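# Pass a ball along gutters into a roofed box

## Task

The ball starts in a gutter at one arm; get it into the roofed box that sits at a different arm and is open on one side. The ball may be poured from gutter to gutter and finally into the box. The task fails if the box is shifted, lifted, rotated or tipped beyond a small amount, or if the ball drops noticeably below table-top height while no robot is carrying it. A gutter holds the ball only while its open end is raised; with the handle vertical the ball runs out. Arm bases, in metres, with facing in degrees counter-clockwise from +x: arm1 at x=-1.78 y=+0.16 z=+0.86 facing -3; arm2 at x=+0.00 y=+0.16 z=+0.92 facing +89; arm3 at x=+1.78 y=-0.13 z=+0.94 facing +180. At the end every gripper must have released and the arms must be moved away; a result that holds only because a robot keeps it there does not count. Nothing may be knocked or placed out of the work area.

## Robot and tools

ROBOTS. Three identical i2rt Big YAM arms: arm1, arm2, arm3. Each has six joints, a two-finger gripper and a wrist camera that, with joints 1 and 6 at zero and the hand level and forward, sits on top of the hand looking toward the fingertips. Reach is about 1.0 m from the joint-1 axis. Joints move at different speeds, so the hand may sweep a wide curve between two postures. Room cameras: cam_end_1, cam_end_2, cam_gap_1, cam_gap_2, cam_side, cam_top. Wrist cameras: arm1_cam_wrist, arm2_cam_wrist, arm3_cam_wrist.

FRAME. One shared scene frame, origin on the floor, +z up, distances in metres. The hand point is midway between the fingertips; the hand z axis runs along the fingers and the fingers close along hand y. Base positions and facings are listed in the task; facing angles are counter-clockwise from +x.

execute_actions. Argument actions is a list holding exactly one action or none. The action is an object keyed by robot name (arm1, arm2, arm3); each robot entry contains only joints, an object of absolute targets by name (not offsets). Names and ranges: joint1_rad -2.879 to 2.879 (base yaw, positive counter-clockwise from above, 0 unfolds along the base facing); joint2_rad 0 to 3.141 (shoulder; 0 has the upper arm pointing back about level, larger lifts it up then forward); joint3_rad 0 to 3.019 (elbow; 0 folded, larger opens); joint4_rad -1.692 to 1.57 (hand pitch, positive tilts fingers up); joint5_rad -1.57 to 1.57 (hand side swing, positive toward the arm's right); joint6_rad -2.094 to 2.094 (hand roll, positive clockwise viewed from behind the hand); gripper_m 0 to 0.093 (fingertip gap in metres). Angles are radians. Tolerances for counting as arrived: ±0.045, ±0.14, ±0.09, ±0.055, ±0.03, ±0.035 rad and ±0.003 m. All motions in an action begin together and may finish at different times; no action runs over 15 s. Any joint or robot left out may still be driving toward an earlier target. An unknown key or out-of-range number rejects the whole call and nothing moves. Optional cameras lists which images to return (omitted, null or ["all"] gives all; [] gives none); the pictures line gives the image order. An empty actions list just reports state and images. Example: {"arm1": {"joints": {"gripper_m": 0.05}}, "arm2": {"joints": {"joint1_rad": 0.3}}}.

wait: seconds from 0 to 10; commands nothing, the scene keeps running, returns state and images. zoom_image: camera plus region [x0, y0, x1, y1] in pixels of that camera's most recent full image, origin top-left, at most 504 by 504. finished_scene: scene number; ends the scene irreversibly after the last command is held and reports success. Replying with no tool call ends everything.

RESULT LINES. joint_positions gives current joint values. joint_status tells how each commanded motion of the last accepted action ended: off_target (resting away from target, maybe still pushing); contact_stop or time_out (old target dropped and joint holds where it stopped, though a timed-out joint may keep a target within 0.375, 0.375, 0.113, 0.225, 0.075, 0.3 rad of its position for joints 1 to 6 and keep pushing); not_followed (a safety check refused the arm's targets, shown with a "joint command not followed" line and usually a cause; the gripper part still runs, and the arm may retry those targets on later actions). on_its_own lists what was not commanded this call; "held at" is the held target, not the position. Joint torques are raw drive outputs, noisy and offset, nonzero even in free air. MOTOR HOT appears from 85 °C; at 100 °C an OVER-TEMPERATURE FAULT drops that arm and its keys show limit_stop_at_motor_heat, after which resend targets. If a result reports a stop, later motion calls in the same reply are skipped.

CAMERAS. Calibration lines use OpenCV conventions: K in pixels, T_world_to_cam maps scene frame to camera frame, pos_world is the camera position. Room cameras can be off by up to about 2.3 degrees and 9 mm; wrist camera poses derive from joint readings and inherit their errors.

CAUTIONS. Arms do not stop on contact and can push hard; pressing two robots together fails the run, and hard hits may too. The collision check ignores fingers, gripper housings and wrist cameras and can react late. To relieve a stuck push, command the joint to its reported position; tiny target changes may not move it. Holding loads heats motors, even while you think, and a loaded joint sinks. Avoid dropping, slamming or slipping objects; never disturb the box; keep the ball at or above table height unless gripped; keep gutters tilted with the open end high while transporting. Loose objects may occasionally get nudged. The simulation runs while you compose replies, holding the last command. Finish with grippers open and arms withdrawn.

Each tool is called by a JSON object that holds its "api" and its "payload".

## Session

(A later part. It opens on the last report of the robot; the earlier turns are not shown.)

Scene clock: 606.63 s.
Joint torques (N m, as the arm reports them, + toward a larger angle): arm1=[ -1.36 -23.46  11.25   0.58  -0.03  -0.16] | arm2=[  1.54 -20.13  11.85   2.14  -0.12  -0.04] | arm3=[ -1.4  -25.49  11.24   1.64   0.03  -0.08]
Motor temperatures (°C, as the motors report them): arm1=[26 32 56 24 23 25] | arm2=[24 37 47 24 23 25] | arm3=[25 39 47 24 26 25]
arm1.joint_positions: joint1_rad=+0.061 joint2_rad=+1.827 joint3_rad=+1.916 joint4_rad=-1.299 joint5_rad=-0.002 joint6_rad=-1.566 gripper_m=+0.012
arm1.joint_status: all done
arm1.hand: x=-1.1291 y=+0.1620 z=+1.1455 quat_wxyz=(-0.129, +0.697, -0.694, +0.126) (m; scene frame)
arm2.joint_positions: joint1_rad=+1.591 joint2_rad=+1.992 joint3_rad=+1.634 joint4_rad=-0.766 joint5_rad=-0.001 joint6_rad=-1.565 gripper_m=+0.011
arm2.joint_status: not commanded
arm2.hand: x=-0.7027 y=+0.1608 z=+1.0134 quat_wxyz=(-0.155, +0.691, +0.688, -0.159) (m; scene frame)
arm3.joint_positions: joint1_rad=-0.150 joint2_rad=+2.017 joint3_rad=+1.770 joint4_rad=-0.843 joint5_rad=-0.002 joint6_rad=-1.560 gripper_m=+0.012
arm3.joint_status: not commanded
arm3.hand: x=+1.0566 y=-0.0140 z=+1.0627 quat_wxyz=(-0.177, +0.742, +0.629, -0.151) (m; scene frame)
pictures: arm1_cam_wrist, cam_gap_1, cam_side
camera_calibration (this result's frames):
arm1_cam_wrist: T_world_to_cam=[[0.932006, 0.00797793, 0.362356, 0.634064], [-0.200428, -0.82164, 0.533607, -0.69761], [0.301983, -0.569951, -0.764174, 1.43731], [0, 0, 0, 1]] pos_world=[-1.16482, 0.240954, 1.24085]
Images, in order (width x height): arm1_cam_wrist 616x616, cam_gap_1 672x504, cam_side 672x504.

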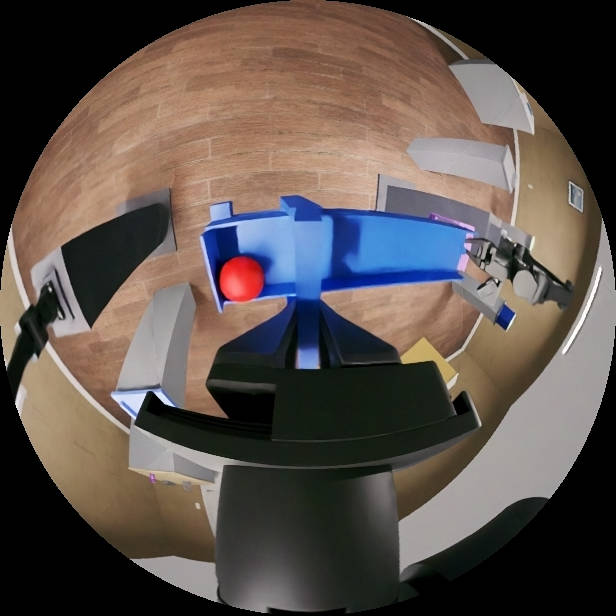

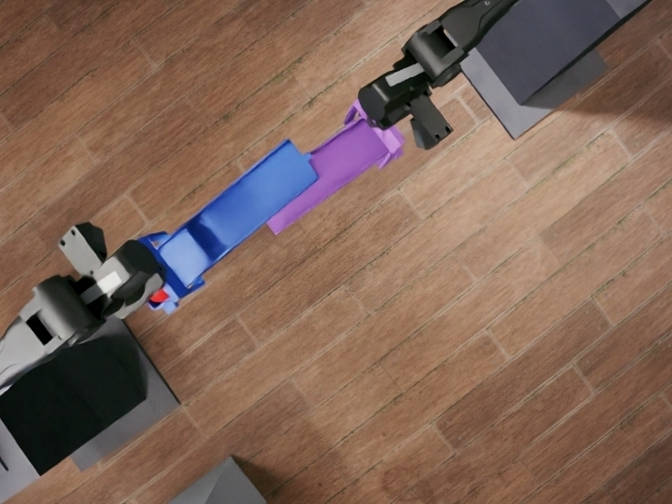

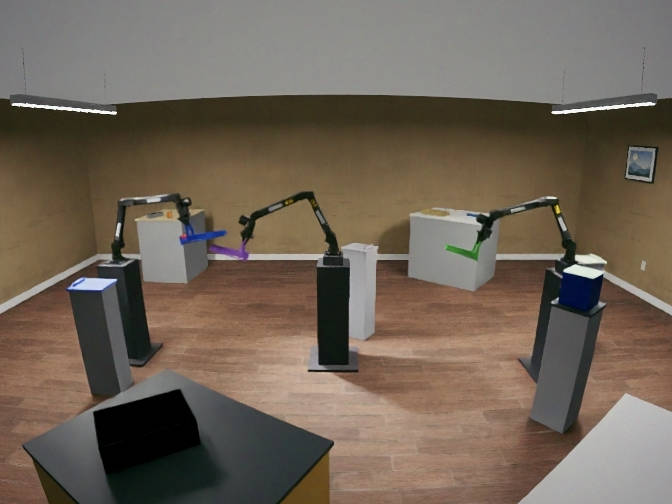

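{"api": "execute_actions", "payload": {"actions": [{"arm2":{"joints":{"joint1_rad":1.55,"joint2_rad":2.075,"joint3_rad":1.785,"joint4_rad":-0.79}}}], "cameras": ["cam_side","cam_gap_1"]}}

{"api": "zoom_image", "payload": {"camera": "cam_side", "region": [160, 185, 270, 275]}}

{"api": "zoom_image", "payload": {"camera": "cam_gap_1", "region": [230, 80, 450, 260]}}

Scene clock: 644.13 s.
Joint torques (N m, as the arm reports them, + toward a larger angle): arm1=[ -1.44 -23.64  11.33   0.58  -0.02  -0.16] | arm2=[  1.5  -21.24  16.16   0.7   -0.15  -0.04] | arm3=[ -1.25 -26.18  11.24   1.32   0.04   0.03]
Motor temperatures (°C, as the motors report them): arm1=[26 34 58 24 23 25] | arm2=[24 38 45 24 23 25] | arm3=[25 40 48 24 26 25]
arm1.joint_positions: joint1_rad=+0.061 joint2_rad=+1.827 joint3_rad=+1.916 joint4_rad=-1.299 joint5_rad=-0.002 joint6_rad=-1.566 gripper_m=+0.012
arm1.joint_status: not commanded
arm1.hand: x=-1.1291 y=+0.1620 z=+1.1455 quat_wxyz=(-0.129, +0.697, -0.694, +0.126) (m; scene frame)
arm2.joint_positions: joint1_rad=+1.546 joint2_rad=+2.072 joint3_rad=+1.727 joint4_rad=-0.780 joint5_rad=+0.000 joint6_rad=-1.565 gripper_m=+0.011
arm2.joint_status: all done
arm2.hand: x=-0.7280 y=+0.1932 z=+0.9995 quat_wxyz=(-0.159, +0.706, +0.673, -0.155) (m; scene frame)
arm3.joint_positions: joint1_rad=-0.150 joint2_rad=+2.017 joint3_rad=+1.770 joint4_rad=-0.843 joint5_rad=-0.002 joint6_rad=-1.560 gripper_m=+0.012
arm3.joint_status: not commanded
arm3.hand: x=+1.0566 y=-0.0140 z=+1.0627 quat_wxyz=(-0.177, +0.742, +0.629, -0.151) (m; scene frame)
pictures: cam_gap_1, cam_side
Images, in order (width x height): cam_gap_1 672x504, cam_side 672x504.

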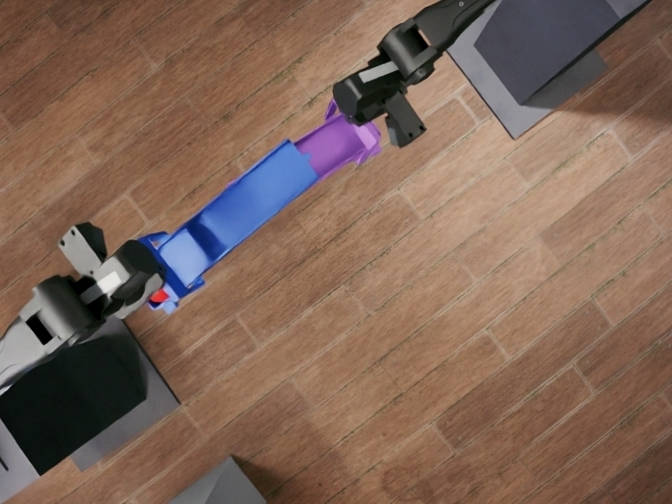

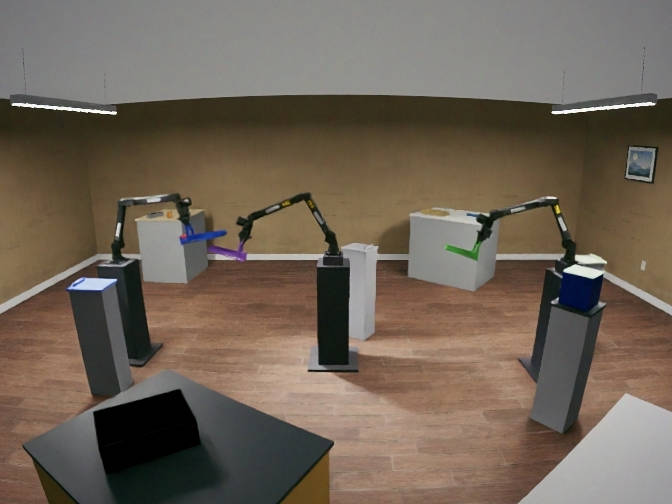

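Region (160, 185, 270, 275) of cam_side's 672x504 image, scaled by 4.582, with more detail than that image has; it fills the top 412 rows of this view, and the rest is white.

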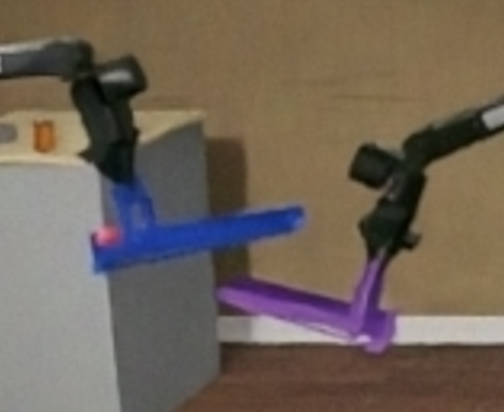

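Region (230, 80, 450, 260) of cam_gap_1's 672x504 image, scaled by 2.291, with more detail than that image has; it fills the top 412 rows of this view, and the rest is white.

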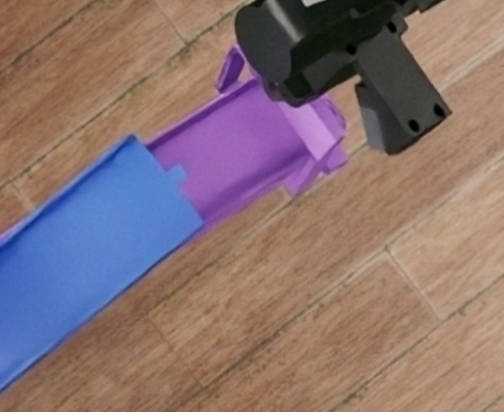

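{"api": "execute_actions", "payload": {"actions": [{"arm1":{"joints":{"joint3_rad":2.0,"joint4_rad":-1.44}},"arm2":{"joints":{"joint1_rad":1.565,"joint2_rad":2.09}}}], "cameras": ["cam_side","cam_gap_1","arm1_cam_wrist"]}}

{"api": "zoom_image", "payload": {"camera": "cam_side", "region": [160, 185, 270, 275]}}

{"api": "zoom_image", "payload": {"camera": "cam_gap_1", "region": [180, 80, 400, 260]}}

Scene clock: 670.77 s.
Joint torques (N m, as the arm reports them, + toward a larger angle): arm1=[ -1.34 -23.25  13.7    0.13  -0.02  -0.18] | arm2=[  1.97 -20.12  16.05   0.69  -0.14  -0.03] | arm3=[ -1.19 -25.76  11.05   1.58   0.02  -0.06]
Motor temperatures (°C, as the motors report them): arm1=[26 35 59 24 23 25] | arm2=[24 39 50 24 23 25] | arm3=[25 41 49 24 26 25]
arm1.joint_positions: joint1_rad=+0.061 joint2_rad=+1.827 joint3_rad=+1.921 joint4_rad=-1.431 joint5_rad=-0.002 joint6_rad=-1.566 gripper_m=+0.012
arm1.joint_status: all done
arm1.hand: x=-1.1595 y=+0.1617 z=+1.1379 quat_wxyz=(-0.083, +0.704, -0.701, +0.081) (m; scene frame)
arm2.joint_positions: joint1_rad=+1.560 joint2_rad=+2.073 joint3_rad=+1.727 joint4_rad=-0.780 joint5_rad=+0.000 joint6_rad=-1.565 gripper_m=+0.011
arm2.joint_status: all done
arm2.hand: x=-0.7283 y=+0.1835 z=+0.9990 quat_wxyz=(-0.157, +0.702, +0.677, -0.155) (m; scene frame)
arm3.joint_positions: joint1_rad=-0.150 joint2_rad=+2.017 joint3_rad=+1.770 joint4_rad=-0.843 joint5_rad=-0.002 joint6_rad=-1.560 gripper_m=+0.012
arm3.joint_status: not commanded
arm3.hand: x=+1.0566 y=-0.0140 z=+1.0627 quat_wxyz=(-0.177, +0.742, +0.629, -0.151) (m; scene frame)
pictures: arm1_cam_wrist, cam_gap_1, cam_side
camera_calibration (this result's frames):
arm1_cam_wrist: T_world_to_cam=[[0.970768, 0.00833106, 0.239875, 0.849381], [-0.130305, -0.821003, 0.555854, -0.643963], [0.201569, -0.570863, -0.795918, 1.36033], [0, 0, 0, 1]] pos_world=[-1.18267, 0.240792, 1.23692]
Images, in order (width x height): arm1_cam_wrist 616x616, cam_gap_1 672x504, cam_side 672x504.

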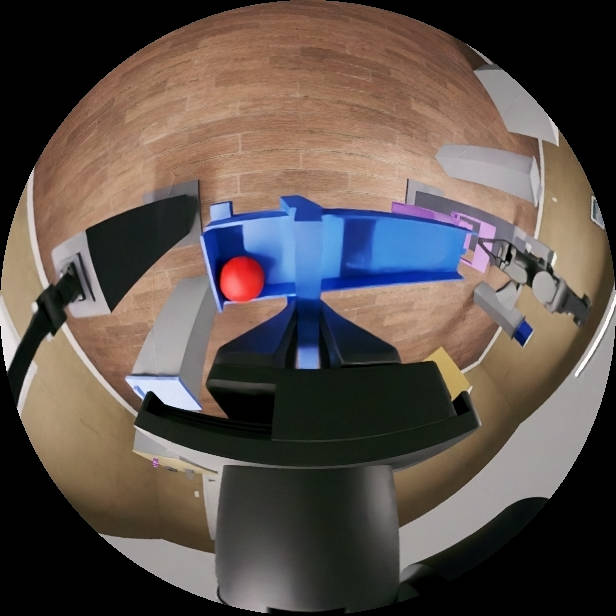

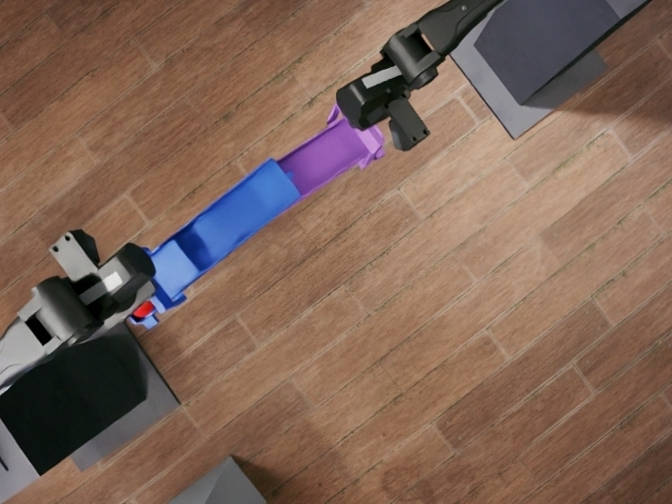

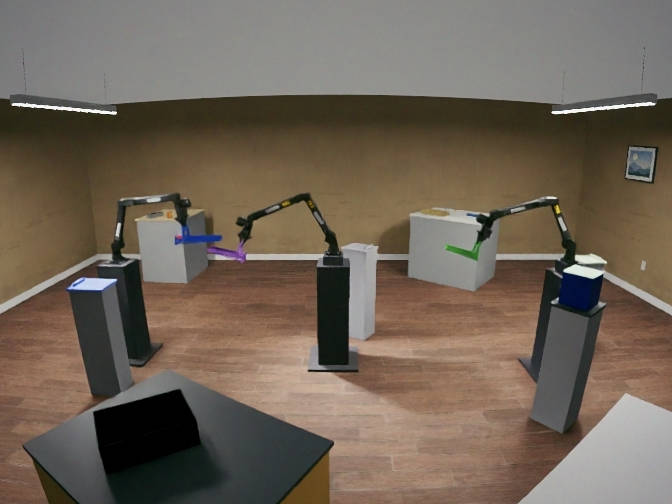

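Region (160, 185, 270, 275) of cam_side's 672x504 image, scaled by 4.582, with more detail than that image has; it fills the top 412 rows of this view, and the rest is white.

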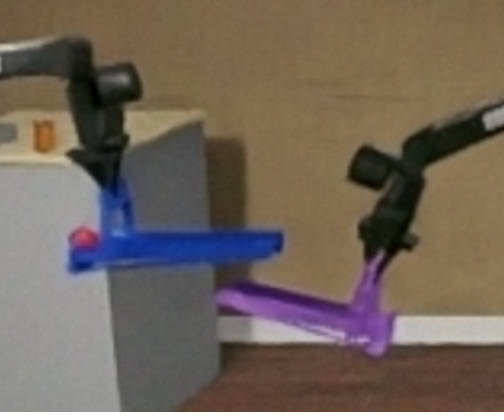

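Region (180, 80, 400, 260) of cam_gap_1's 672x504 image, scaled by 2.291, with more detail than that image has; it fills the top 412 rows of this view, and the rest is white.

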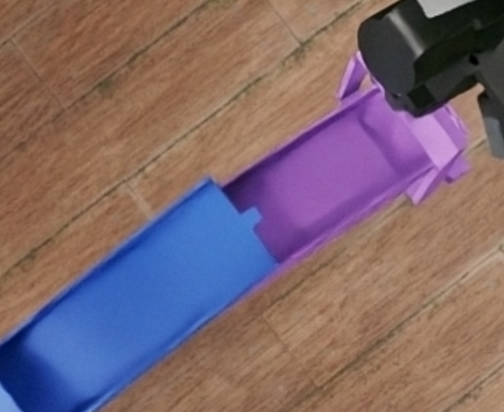

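{"api": "execute_actions", "payload": {"actions": [{"arm1":{"joints":{"joint4_rad":-1.57}}}], "cameras": ["cam_side","cam_gap_1","arm1_cam_wrist"]}}

{"api": "execute_actions", "payload": {"actions": [], "cameras": ["cam_side","cam_gap_1","arm1_cam_wrist","arm2_cam_wrist"]}}

Scene clock: 680.47 s.
Joint torques (N m, as the arm reports them, + toward a larger angle): arm1=[ -1.21 -22.92  13.26  -0.13  -0.03  -0.18] | arm2=[  2.13 -20.1   16.03   0.7   -0.14  -0.04] | arm3=[ -1.17 -26.06  11.12   1.62   0.04  -0.01]
Motor temperatures (°C, as the motors report them): arm1=[26 35 63 24 23 25] | arm2=[24 38 51 24 23 25] | arm3=[25 41 49 24 26 25]
arm1.joint_positions: joint1_rad=+0.061 joint2_rad=+1.827 joint3_rad=+1.924 joint4_rad=-1.560 joint5_rad=-0.002 joint6_rad=-1.566 gripper_m=+0.012
arm1.joint_status: all done
arm1.hand: x=-1.1897 y=+0.1614 z=+1.1342 quat_wxyz=(-0.039, +0.708, -0.705, +0.037) (m; scene frame)
arm2.joint_positions: joint1_rad=+1.560 joint2_rad=+2.073 joint3_rad=+1.727 joint4_rad=-0.780 joint5_rad=+0.000 joint6_rad=-1.565 gripper_m=+0.011
arm2.joint_status: not commanded
arm2.hand: x=-0.7283 y=+0.1835 z=+0.9990 quat_wxyz=(-0.157, +0.702, +0.677, -0.155) (m; scene frame)
arm3.joint_positions: joint1_rad=-0.150 joint2_rad=+2.017 joint3_rad=+1.770 joint4_rad=-0.843 joint5_rad=-0.002 joint6_rad=-1.560 gripper_m=+0.012
arm3.joint_status: not commanded
arm3.hand: x=+1.0566 y=-0.0140 z=+1.0627 quat_wxyz=(-0.177, +0.742, +0.629, -0.151) (m; scene frame)
pictures: arm1_cam_wrist, cam_gap_1, cam_side
camera_calibration (this result's frames):
arm1_cam_wrist: T_world_to_cam=[[0.993024, 0.00853426, 0.117603, 1.04477], [-0.0602944, -0.820368, 0.568649, -0.577387], [0.101331, -0.571773, -0.81413, 1.26487], [0, 0, 0, 1]] pos_world=[-1.20047, 0.24063, 1.23523]
Images, in order (width x height): arm1_cam_wrist 616x616, cam_gap_1 672x504, cam_side 672x504.

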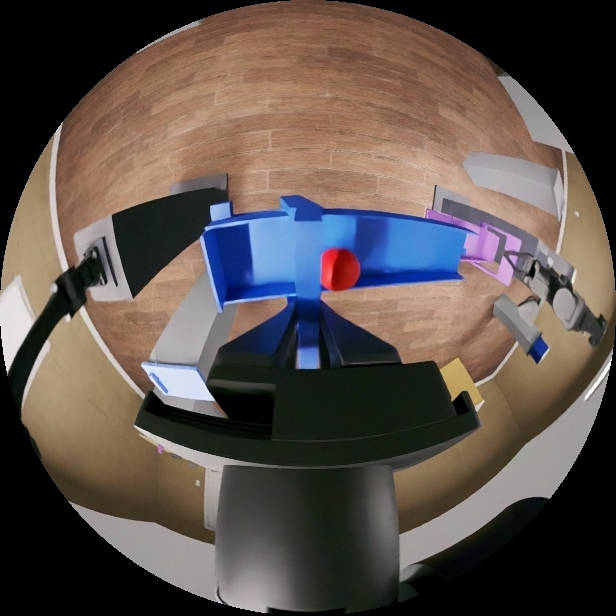

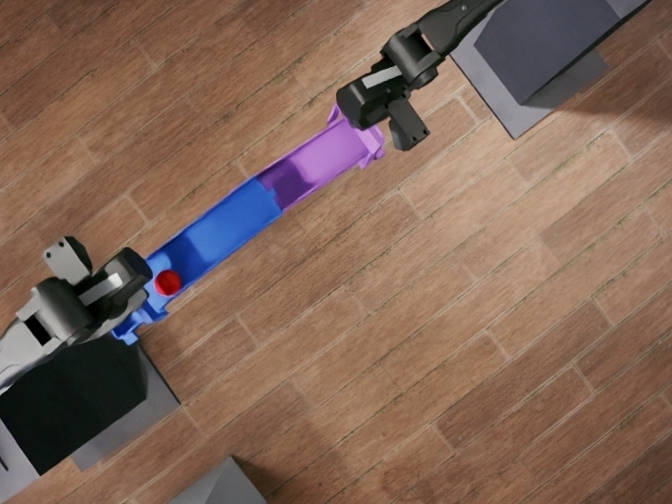

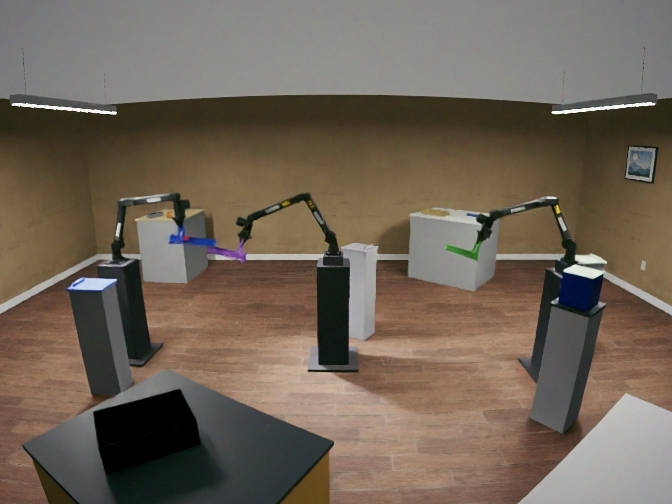

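Scene clock: 680.47 s.
Joint torques (N m, as the arm reports them, + toward a larger angle): arm1=[ -1.21 -22.92  13.26  -0.13  -0.03  -0.18] | arm2=[  2.13 -20.1   16.03   0.7   -0.14  -0.04] | arm3=[ -1.17 -26.06  11.12   1.62   0.04  -0.01]
Motor temperatures (°C, as the motors report them): arm1=[26 35 63 24 23 25] | arm2=[24 38 51 24 23 25] | arm3=[25 41 49 24 26 25]
arm1.joint_positions: joint1_rad=+0.061 joint2_rad=+1.827 joint3_rad=+1.924 joint4_rad=-1.560 joint5_rad=-0.002 joint6_rad=-1.566 gripper_m=+0.012
arm1.joint_status: all done
arm1.hand: x=-1.1897 y=+0.1614 z=+1.1342 quat_wxyz=(-0.039, +0.708, -0.705, +0.037) (m; scene frame)
arm2.joint_positions: joint1_rad=+1.560 joint2_rad=+2.073 joint3_rad=+1.727 joint4_rad=-0.780 joint5_rad=+0.000 joint6_rad=-1.565 gripper_m=+0.011
arm2.joint_status: not commanded
arm2.hand: x=-0.7283 y=+0.1835 z=+0.9990 quat_wxyz=(-0.157, +0.702, +0.677, -0.155) (m; scene frame)
arm3.joint_positions: joint1_rad=-0.150 joint2_rad=+2.017 joint3_rad=+1.770 joint4_rad=-0.843 joint5_rad=-0.002 joint6_rad=-1.560 gripper_m=+0.012
arm3.joint_status: not commanded
arm3.hand: x=+1.0566 y=-0.0140 z=+1.0627 quat_wxyz=(-0.177, +0.742, +0.629, -0.151) (m; scene frame)
pictures: arm1_cam_wrist, arm2_cam_wrist, cam_gap_1, cam_side
camera_calibration (this result's frames):
arm1_cam_wrist: T_world_to_cam=[[0.993024, 0.00853426, 0.117603, 1.04477], [-0.0602944, -0.820368, 0.568649, -0.577387], [0.101331, -0.571773, -0.81413, 1.26487], [0, 0, 0, 1]] pos_world=[-1.20047, 0.24063, 1.23523]
arm2_cam_wrist: T_world_to_cam=[[-0.906616, 0.032774, 0.420682, -1.08617], [0.269946, 0.811313, 0.518556, -0.463054], [-0.324309, 0.583693, -0.744396, 0.525312], [0, 0, 0, 1]] pos_world=[-0.689377, 0.104659, 1.08809]
Images, in order (width x height): arm1_cam_wrist 616x616, arm2_cam_wrist 616x616, cam_gap_1 672x504, cam_side 672x504.

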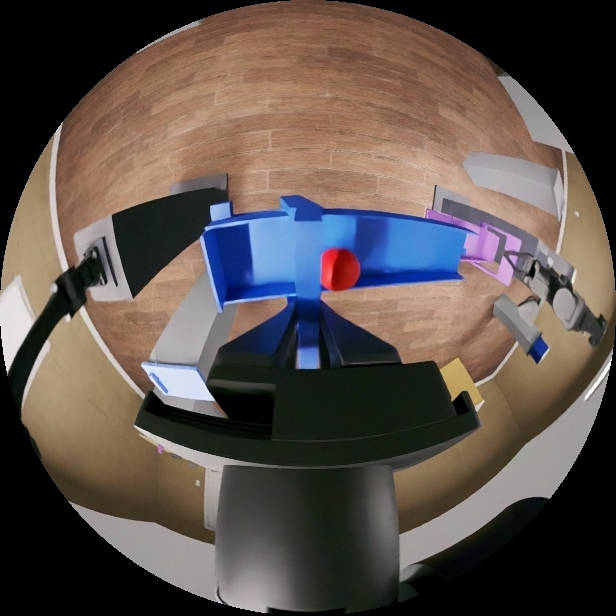

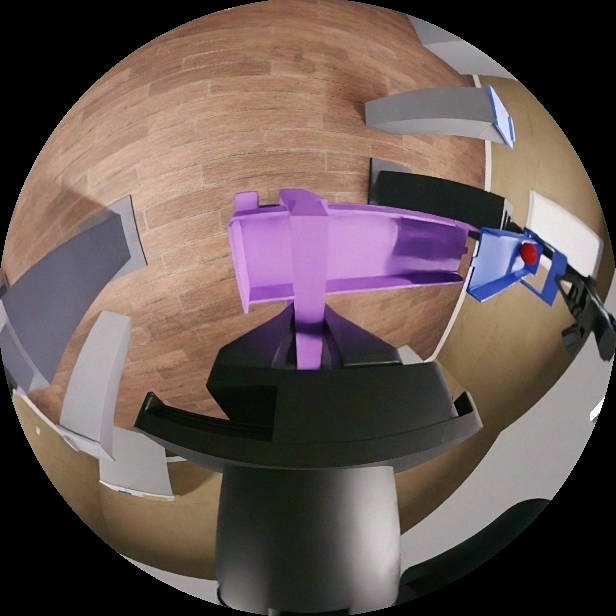

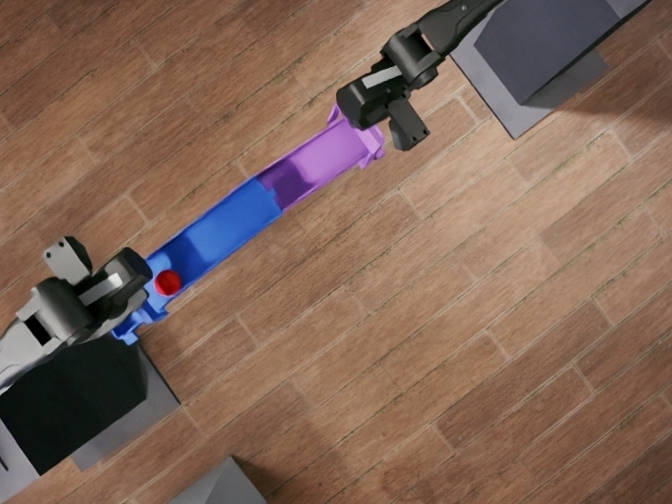

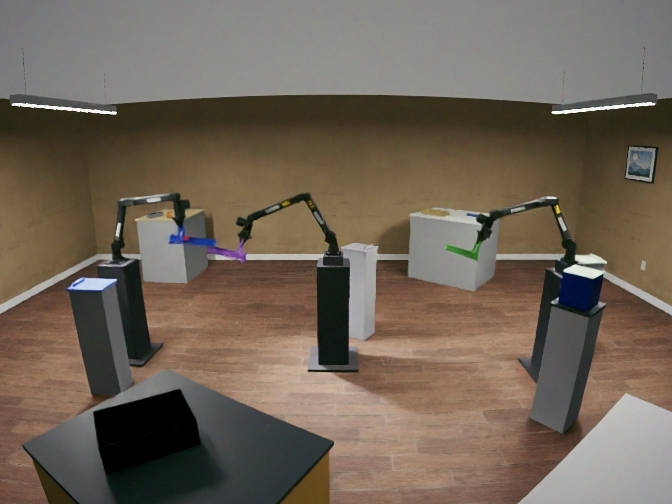

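{"api": "execute_actions", "payload": {"actions": [], "cameras": ["cam_side","cam_gap_1","arm1_cam_wrist","arm2_cam_wrist"]}}

Scene clock: 690.93 s.
Joint torques (N m, as the arm reports them, + toward a larger angle): arm1=[ -1.38 -22.98  13.07  -0.1   -0.03  -0.19] | arm2=[  2.06 -20.58  15.93   0.84  -0.18  -0.02] | arm3=[ -1.54 -26.02  11.05   1.73   0.    -0.07]
Motor temperatures (°C, as the motors report them): arm1=[26 35 65 24 23 25] | arm2=[24 39 51 24 23 25] | arm3=[25 42 49 24 26 25]
arm1.joint_positions: joint1_rad=+0.061 joint2_rad=+1.827 joint3_rad=+1.926 joint4_rad=-1.561 joint5_rad=-0.002 joint6_rad=-1.566 gripper_m=+0.012
arm1.joint_status: all done
arm1.hand: x=-1.1896 y=+0.1614 z=+1.1349 quat_wxyz=(-0.039, +0.708, -0.705, +0.038) (m; scene frame)
arm2.joint_positions: joint1_rad=+1.560 joint2_rad=+2.079 joint3_rad=+1.728 joint4_rad=-0.784 joint5_rad=+0.001 joint6_rad=-1.567 gripper_m=+0.011
arm2.joint_status: not commanded
arm2.hand: x=-0.7273 y=+0.1833 z=+0.9944 quat_wxyz=(-0.154, +0.702, +0.679, -0.152) (m; scene frame)
arm3.joint_positions: joint1_rad=-0.150 joint2_rad=+2.017 joint3_rad=+1.770 joint4_rad=-0.843 joint5_rad=-0.002 joint6_rad=-1.560 gripper_m=+0.012
arm3.joint_status: not commanded
arm3.hand: x=+1.0566 y=-0.0140 z=+1.0627 quat_wxyz=(-0.177, +0.742, +0.629, -0.151) (m; scene frame)
pictures: arm1_cam_wrist, arm2_cam_wrist, cam_gap_1, cam_side
camera_calibration (this result's frames):
arm1_cam_wrist: T_world_to_cam=[[0.992934, 0.00853343, 0.118361, 1.0436], [-0.0607282, -0.820372, 0.568597, -0.57826], [0.101952, -0.571767, -0.814057, 1.26612], [0, 0, 0, 1]] pos_world=[-1.20043, 0.24063, 1.23597]
arm2_cam_wrist: T_world_to_cam=[[-0.910815, 0.0306289, 0.411677, -1.07699], [0.263427, 0.810936, 0.522484, -0.469386], [-0.31784, 0.584333, -0.746681, 0.529096], [0, 0, 0, 1]] pos_world=[-0.689125, 0.104461, 1.08369]
Images, in order (width x height): arm1_cam_wrist 616x616, arm2_cam_wrist 616x616, cam_gap_1 672x504, cam_side 672x504.

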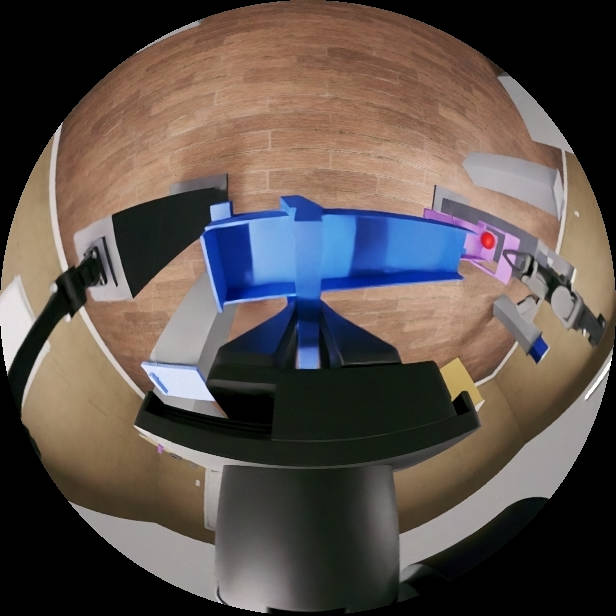

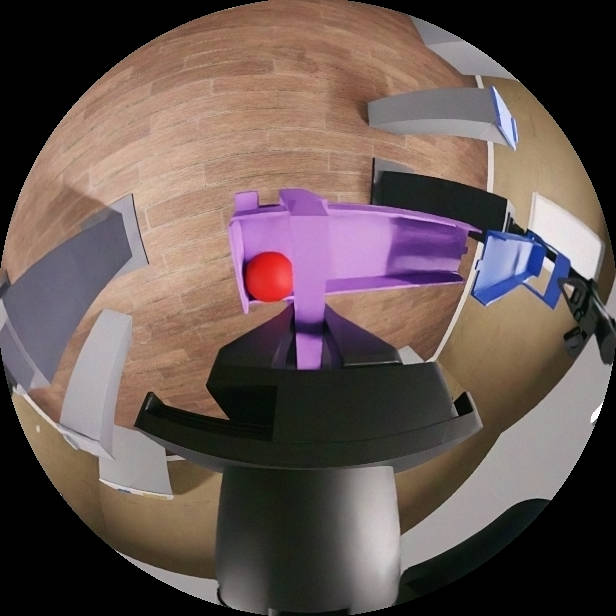

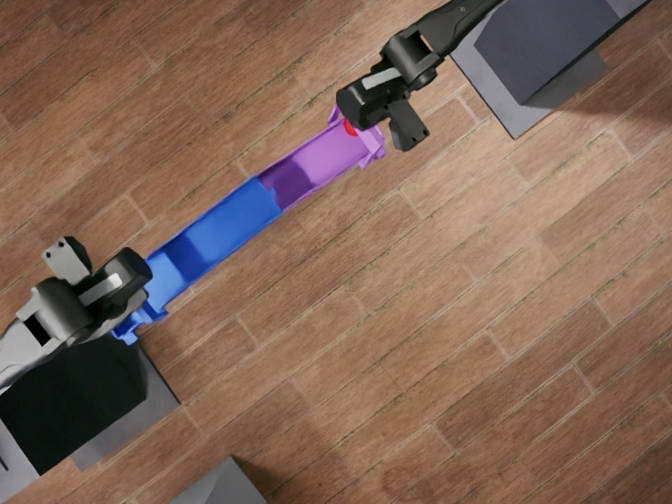

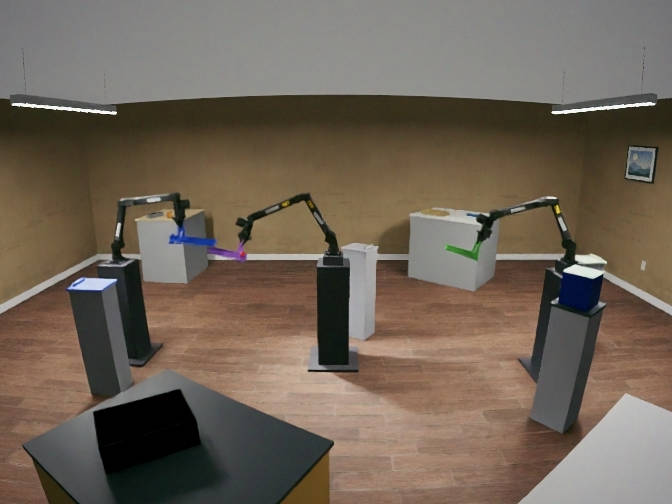

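{"api": "execute_actions", "payload": {"actions": [{"arm1":{"joints":{"joint2_rad":1.45,"joint4_rad":-1.35}},"arm3":{"joints":{"joint2_rad":2.085,"joint4_rad":-0.77}}}], "cameras": ["cam_side"]}}

{"api": "execute_actions", "payload": {"actions": [{"arm1":{"joints":{"joint1_rad":-1.214,"joint3_rad":1.75,"joint5_rad":0.298,"joint6_rad":0.313}},"arm2":{"joints":{"joint2_rad":1.7}}}], "cameras": ["cam_side","arm2_cam_wrist"]}}

Scene clock: 735.53 s.
Joint torques (N m, as the arm reports them, + toward a larger angle): arm1=[ -1.28 -15.47   9.45   2.09  -0.01  -0.14] | arm2=[  2.1  -20.61  15.93   0.85  -0.18  -0.03] | arm3=[ -0.08 -26.1   10.98   1.41   0.08  -0.01]
Motor temperatures (°C, as the motors report them): arm1=[26 36 68 24 23 25] | arm2=[24 39 53 24 23 25] | arm3=[25 43 50 24 26 25]
arm1.joint_positions: joint1_rad=+0.061 joint2_rad=+1.470 joint3_rad=+1.975 joint4_rad=-1.378 joint5_rad=-0.002 joint6_rad=-1.566 gripper_m=+0.012
arm1.joint_status: all done
arm1.hand: x=-1.2366 y=+0.1610 z=+1.3725 quat_wxyz=(-0.244, +0.666, -0.663, +0.239) (m; scene frame)
arm2.joint_positions: joint1_rad=+1.560 joint2_rad=+2.079 joint3_rad=+1.728 joint4_rad=-0.784 joint5_rad=+0.001 joint6_rad=-1.567 gripper_m=+0.011
arm2.joint_status: not commanded
arm2.hand: x=-0.7273 y=+0.1833 z=+0.9944 quat_wxyz=(-0.154, +0.702, +0.679, -0.152) (m; scene frame)
arm3.joint_positions: joint1_rad=-0.150 joint2_rad=+2.105 joint3_rad=+1.770 joint4_rad=-0.790 joint5_rad=-0.002 joint6_rad=-1.560 gripper_m=+0.012
arm3.joint_status: all done
arm3.hand: x=+1.0482 y=-0.0124 z=+1.0058 quat_wxyz=(-0.164, +0.745, +0.631, -0.140) (m; scene frame)
pictures: cam_side
Images, in order (width x height): cam_side 672x504.

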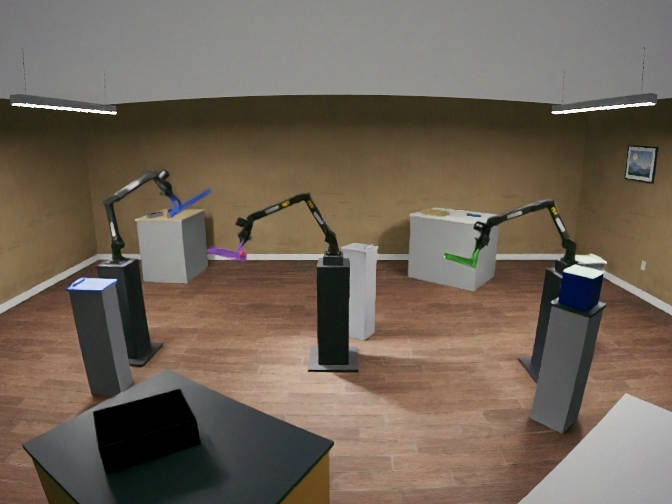

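Scene clock: 737.83 s.
Joint torques (N m, as the arm reports them, + toward a larger angle): arm1=[ -0.3  -17.5    8.76   1.4    0.33  -0.07] | arm2=[  1.99 -18.83  13.64   1.51  -0.16   0.01] | arm3=[ -1.52 -26.88  10.9    1.5   -0.04  -0.01]
Motor temperatures (°C, as the motors report them): arm1=[26 36 67 24 23 25] | arm2=[24 39 52 24 23 25] | arm3=[25 43 50 24 26 25]
arm1.joint_positions: joint1_rad=-1.220 joint2_rad=+1.481 joint3_rad=+1.741 joint4_rad=-1.367 joint5_rad=+0.295 joint6_rad=+0.306 gripper_m=+0.012
arm1.joint_status: all done
arm1.hand: x=-1.6717 y=-0.3666 z=+1.2604 quat_wxyz=(-0.135, -0.707, -0.654, +0.232) (m; scene frame)
arm2.joint_positions: joint1_rad=+1.560 joint2_rad=+1.716 joint3_rad=+1.766 joint4_rad=-0.787 joint5_rad=+0.001 joint6_rad=-1.567 gripper_m=+0.011
arm2.joint_status: all done
arm2.hand: x=-0.7065 y=+0.1835 z=+1.2700 quat_wxyz=(-0.290, +0.657, +0.635, -0.284) (m; scene frame)
arm3.joint_positions: joint1_rad=-0.150 joint2_rad=+2.105 joint3_rad=+1.770 joint4_rad=-0.790 joint5_rad=-0.002 joint6_rad=-1.560 gripper_m=+0.012
arm3.joint_status: not commanded
arm3.hand: x=+1.0482 y=-0.0124 z=+1.0058 quat_wxyz=(-0.164, +0.745, +0.631, -0.140) (m; scene frame)
pictures: arm2_cam_wrist, cam_side
camera_calibration (this result's frames):
arm2_cam_wrist: T_world_to_cam=[[-0.679344, 0.0249013, 0.733398, -1.41554], [0.448258, 0.805369, 0.387874, -0.316404], [-0.580997, 0.592251, -0.558284, 0.314807], [0, 0, 0, 1]] pos_world=[-0.636903, 0.103626, 1.33663]
Images, in order (width x height): arm2_cam_wrist 616x616, cam_side 672x504.

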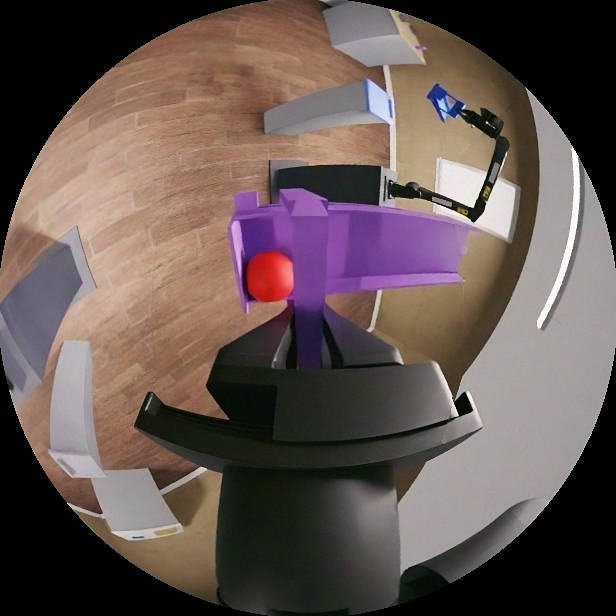

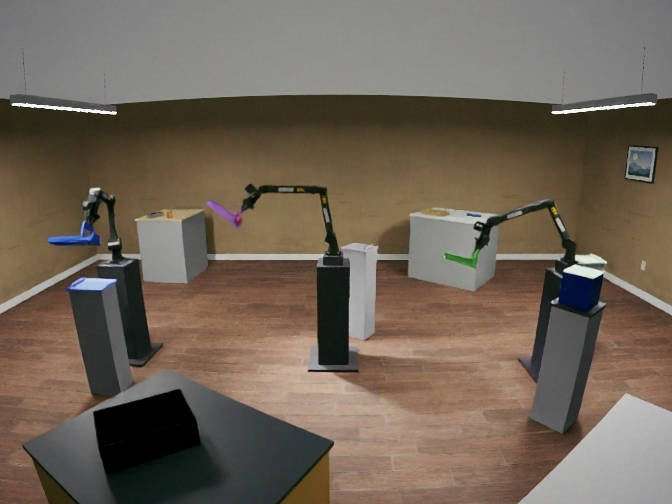

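{"api": "execute_actions", "payload": {"actions": []}}

Scene clock: 768.43 s.
Joint torques (N m, as the arm reports them, + toward a larger angle): arm1=[ -0.43 -17.5    8.73   1.4    0.33  -0.08] | arm2=[  2.09 -18.73  13.64   1.51  -0.16   0.01] | arm3=[ -1.11 -26.12  10.81   1.51   0.02  -0.02]
Motor temperatures (°C, as the motors report them): arm1=[26 34 58 24 23 25] | arm2=[24 39 50 24 23 25] | arm3=[25 44 51 24 26 25]
arm1.joint_positions: joint1_rad=-1.220 joint2_rad=+1.481 joint3_rad=+1.741 joint4_rad=-1.367 joint5_rad=+0.295 joint6_rad=+0.307 gripper_m=+0.012
arm1.joint_status: all done
arm1.hand: x=-1.6717 y=-0.3666 z=+1.2604 quat_wxyz=(-0.135, -0.707, -0.654, +0.232) (m; scene frame)
arm2.joint_positions: joint1_rad=+1.560 joint2_rad=+1.716 joint3_rad=+1.766 joint4_rad=-0.787 joint5_rad=+0.001 joint6_rad=-1.567 gripper_m=+0.011
arm2.joint_status: all done
arm2.hand: x=-0.7065 y=+0.1835 z=+1.2700 quat_wxyz=(-0.290, +0.657, +0.635, -0.284) (m; scene frame)
arm3.joint_positions: joint1_rad=-0.150 joint2_rad=+2.105 joint3_rad=+1.770 joint4_rad=-0.790 joint5_rad=-0.002 joint6_rad=-1.560 gripper_m=+0.012
arm3.joint_status: not commanded
arm3.hand: x=+1.0482 y=-0.0124 z=+1.0058 quat_wxyz=(-0.164, +0.745, +0.631, -0.140) (m; scene frame)
pictures: arm1_cam_wrist, arm2_cam_wrist, arm3_cam_wrist, cam_end_1, cam_end_2, cam_gap_1, cam_gap_2, cam_side, cam_top
camera_calibration (this result's frames):
arm1_cam_wrist: T_world_to_cam=[[-0.986326, 0.109046, 0.123572, -1.76654], [0.119132, 0.989858, 0.0773866, 0.471364], [-0.11388, 0.0910499, -0.989314, 1.21856], [0, 0, 0, 1]] pos_world=[-1.65977, -0.384898, 1.38736]
arm2_cam_wrist: T_world_to_cam=[[-0.679344, 0.0249013, 0.733398, -1.41554], [0.448258, 0.805369, 0.387874, -0.316404], [-0.580997, 0.592251, -0.558284, 0.314807], [0, 0, 0, 1]] pos_world=[-0.636903, 0.103626, 1.33663]
arm3_cam_wrist: T_world_to_cam=[[-0.894384, 0.162938, 0.416568, 0.520988], [0.381847, 0.763153, 0.521334, -0.907511], [-0.23296, 0.625338, -0.74477, 1.12257], [0, 0, 0, 1]] pos_world=[1.07401, -0.0943062, 1.09215]
Images, in order (width x height): arm1_cam_wrist 616x616, arm2_cam_wrist 616x616, arm3_cam_wrist 616x616, cam_end_1 672x504, cam_end_2 672x504, cam_gap_1 672x504, cam_gap_2 672x504, cam_side 672x504, cam_top 672x504.

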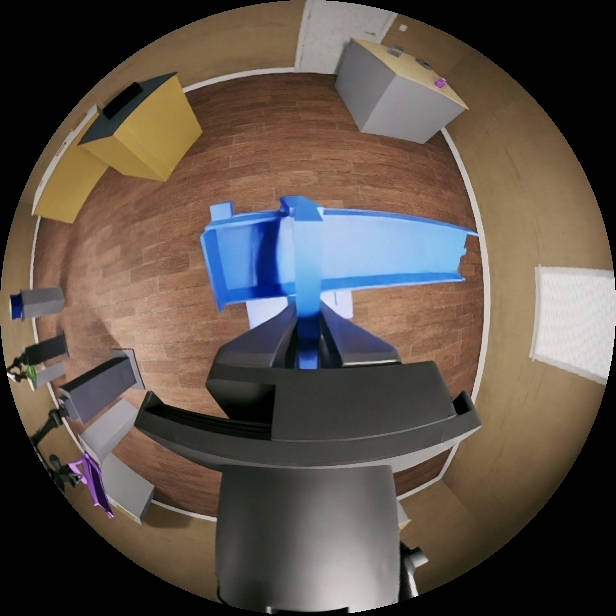

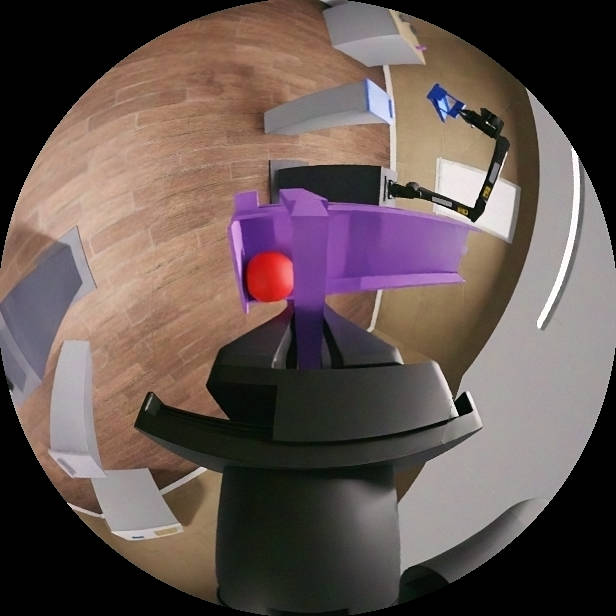

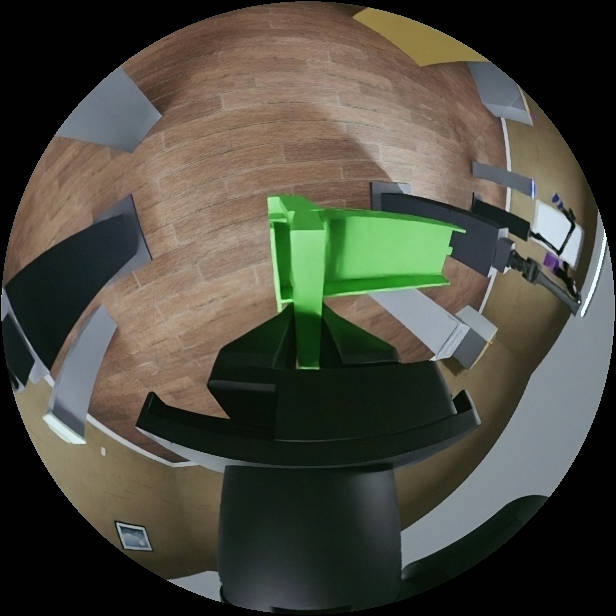

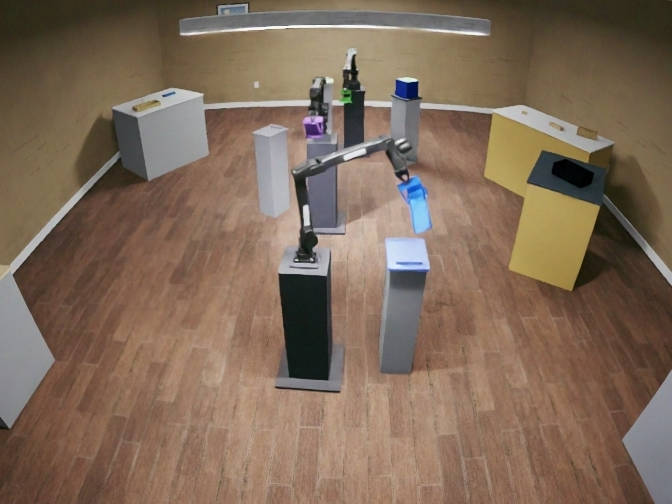

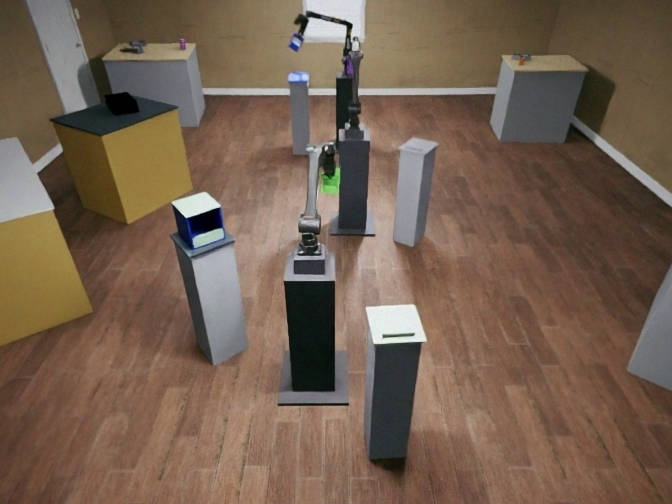

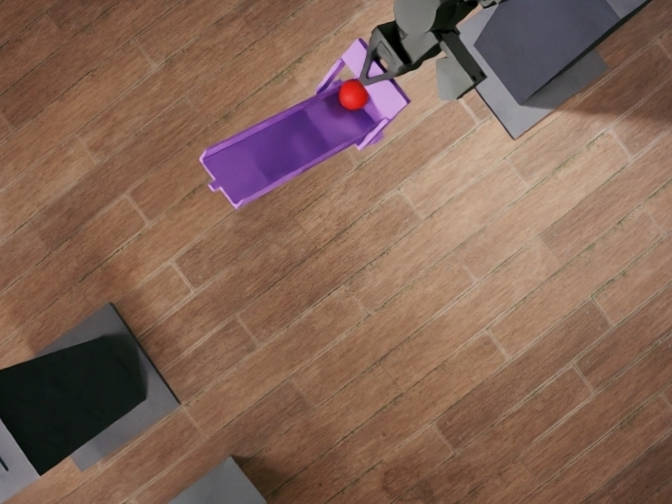

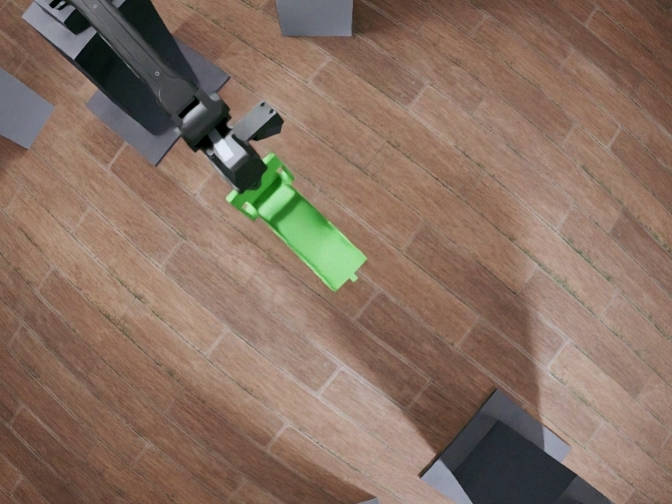

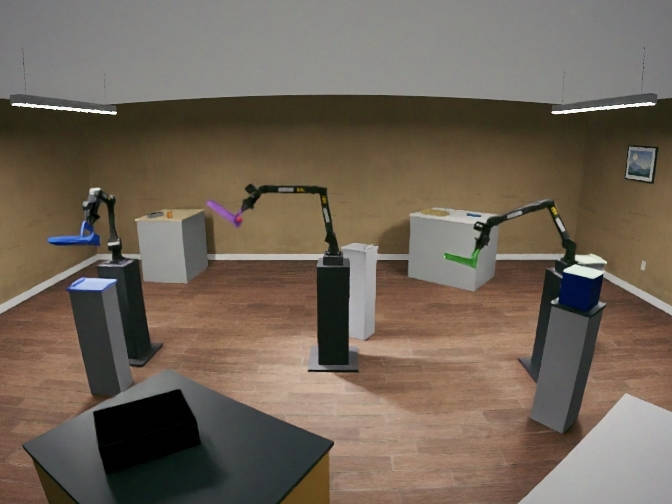

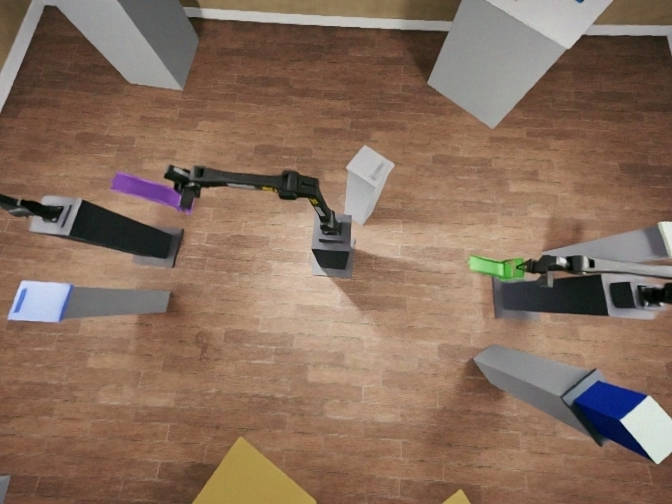

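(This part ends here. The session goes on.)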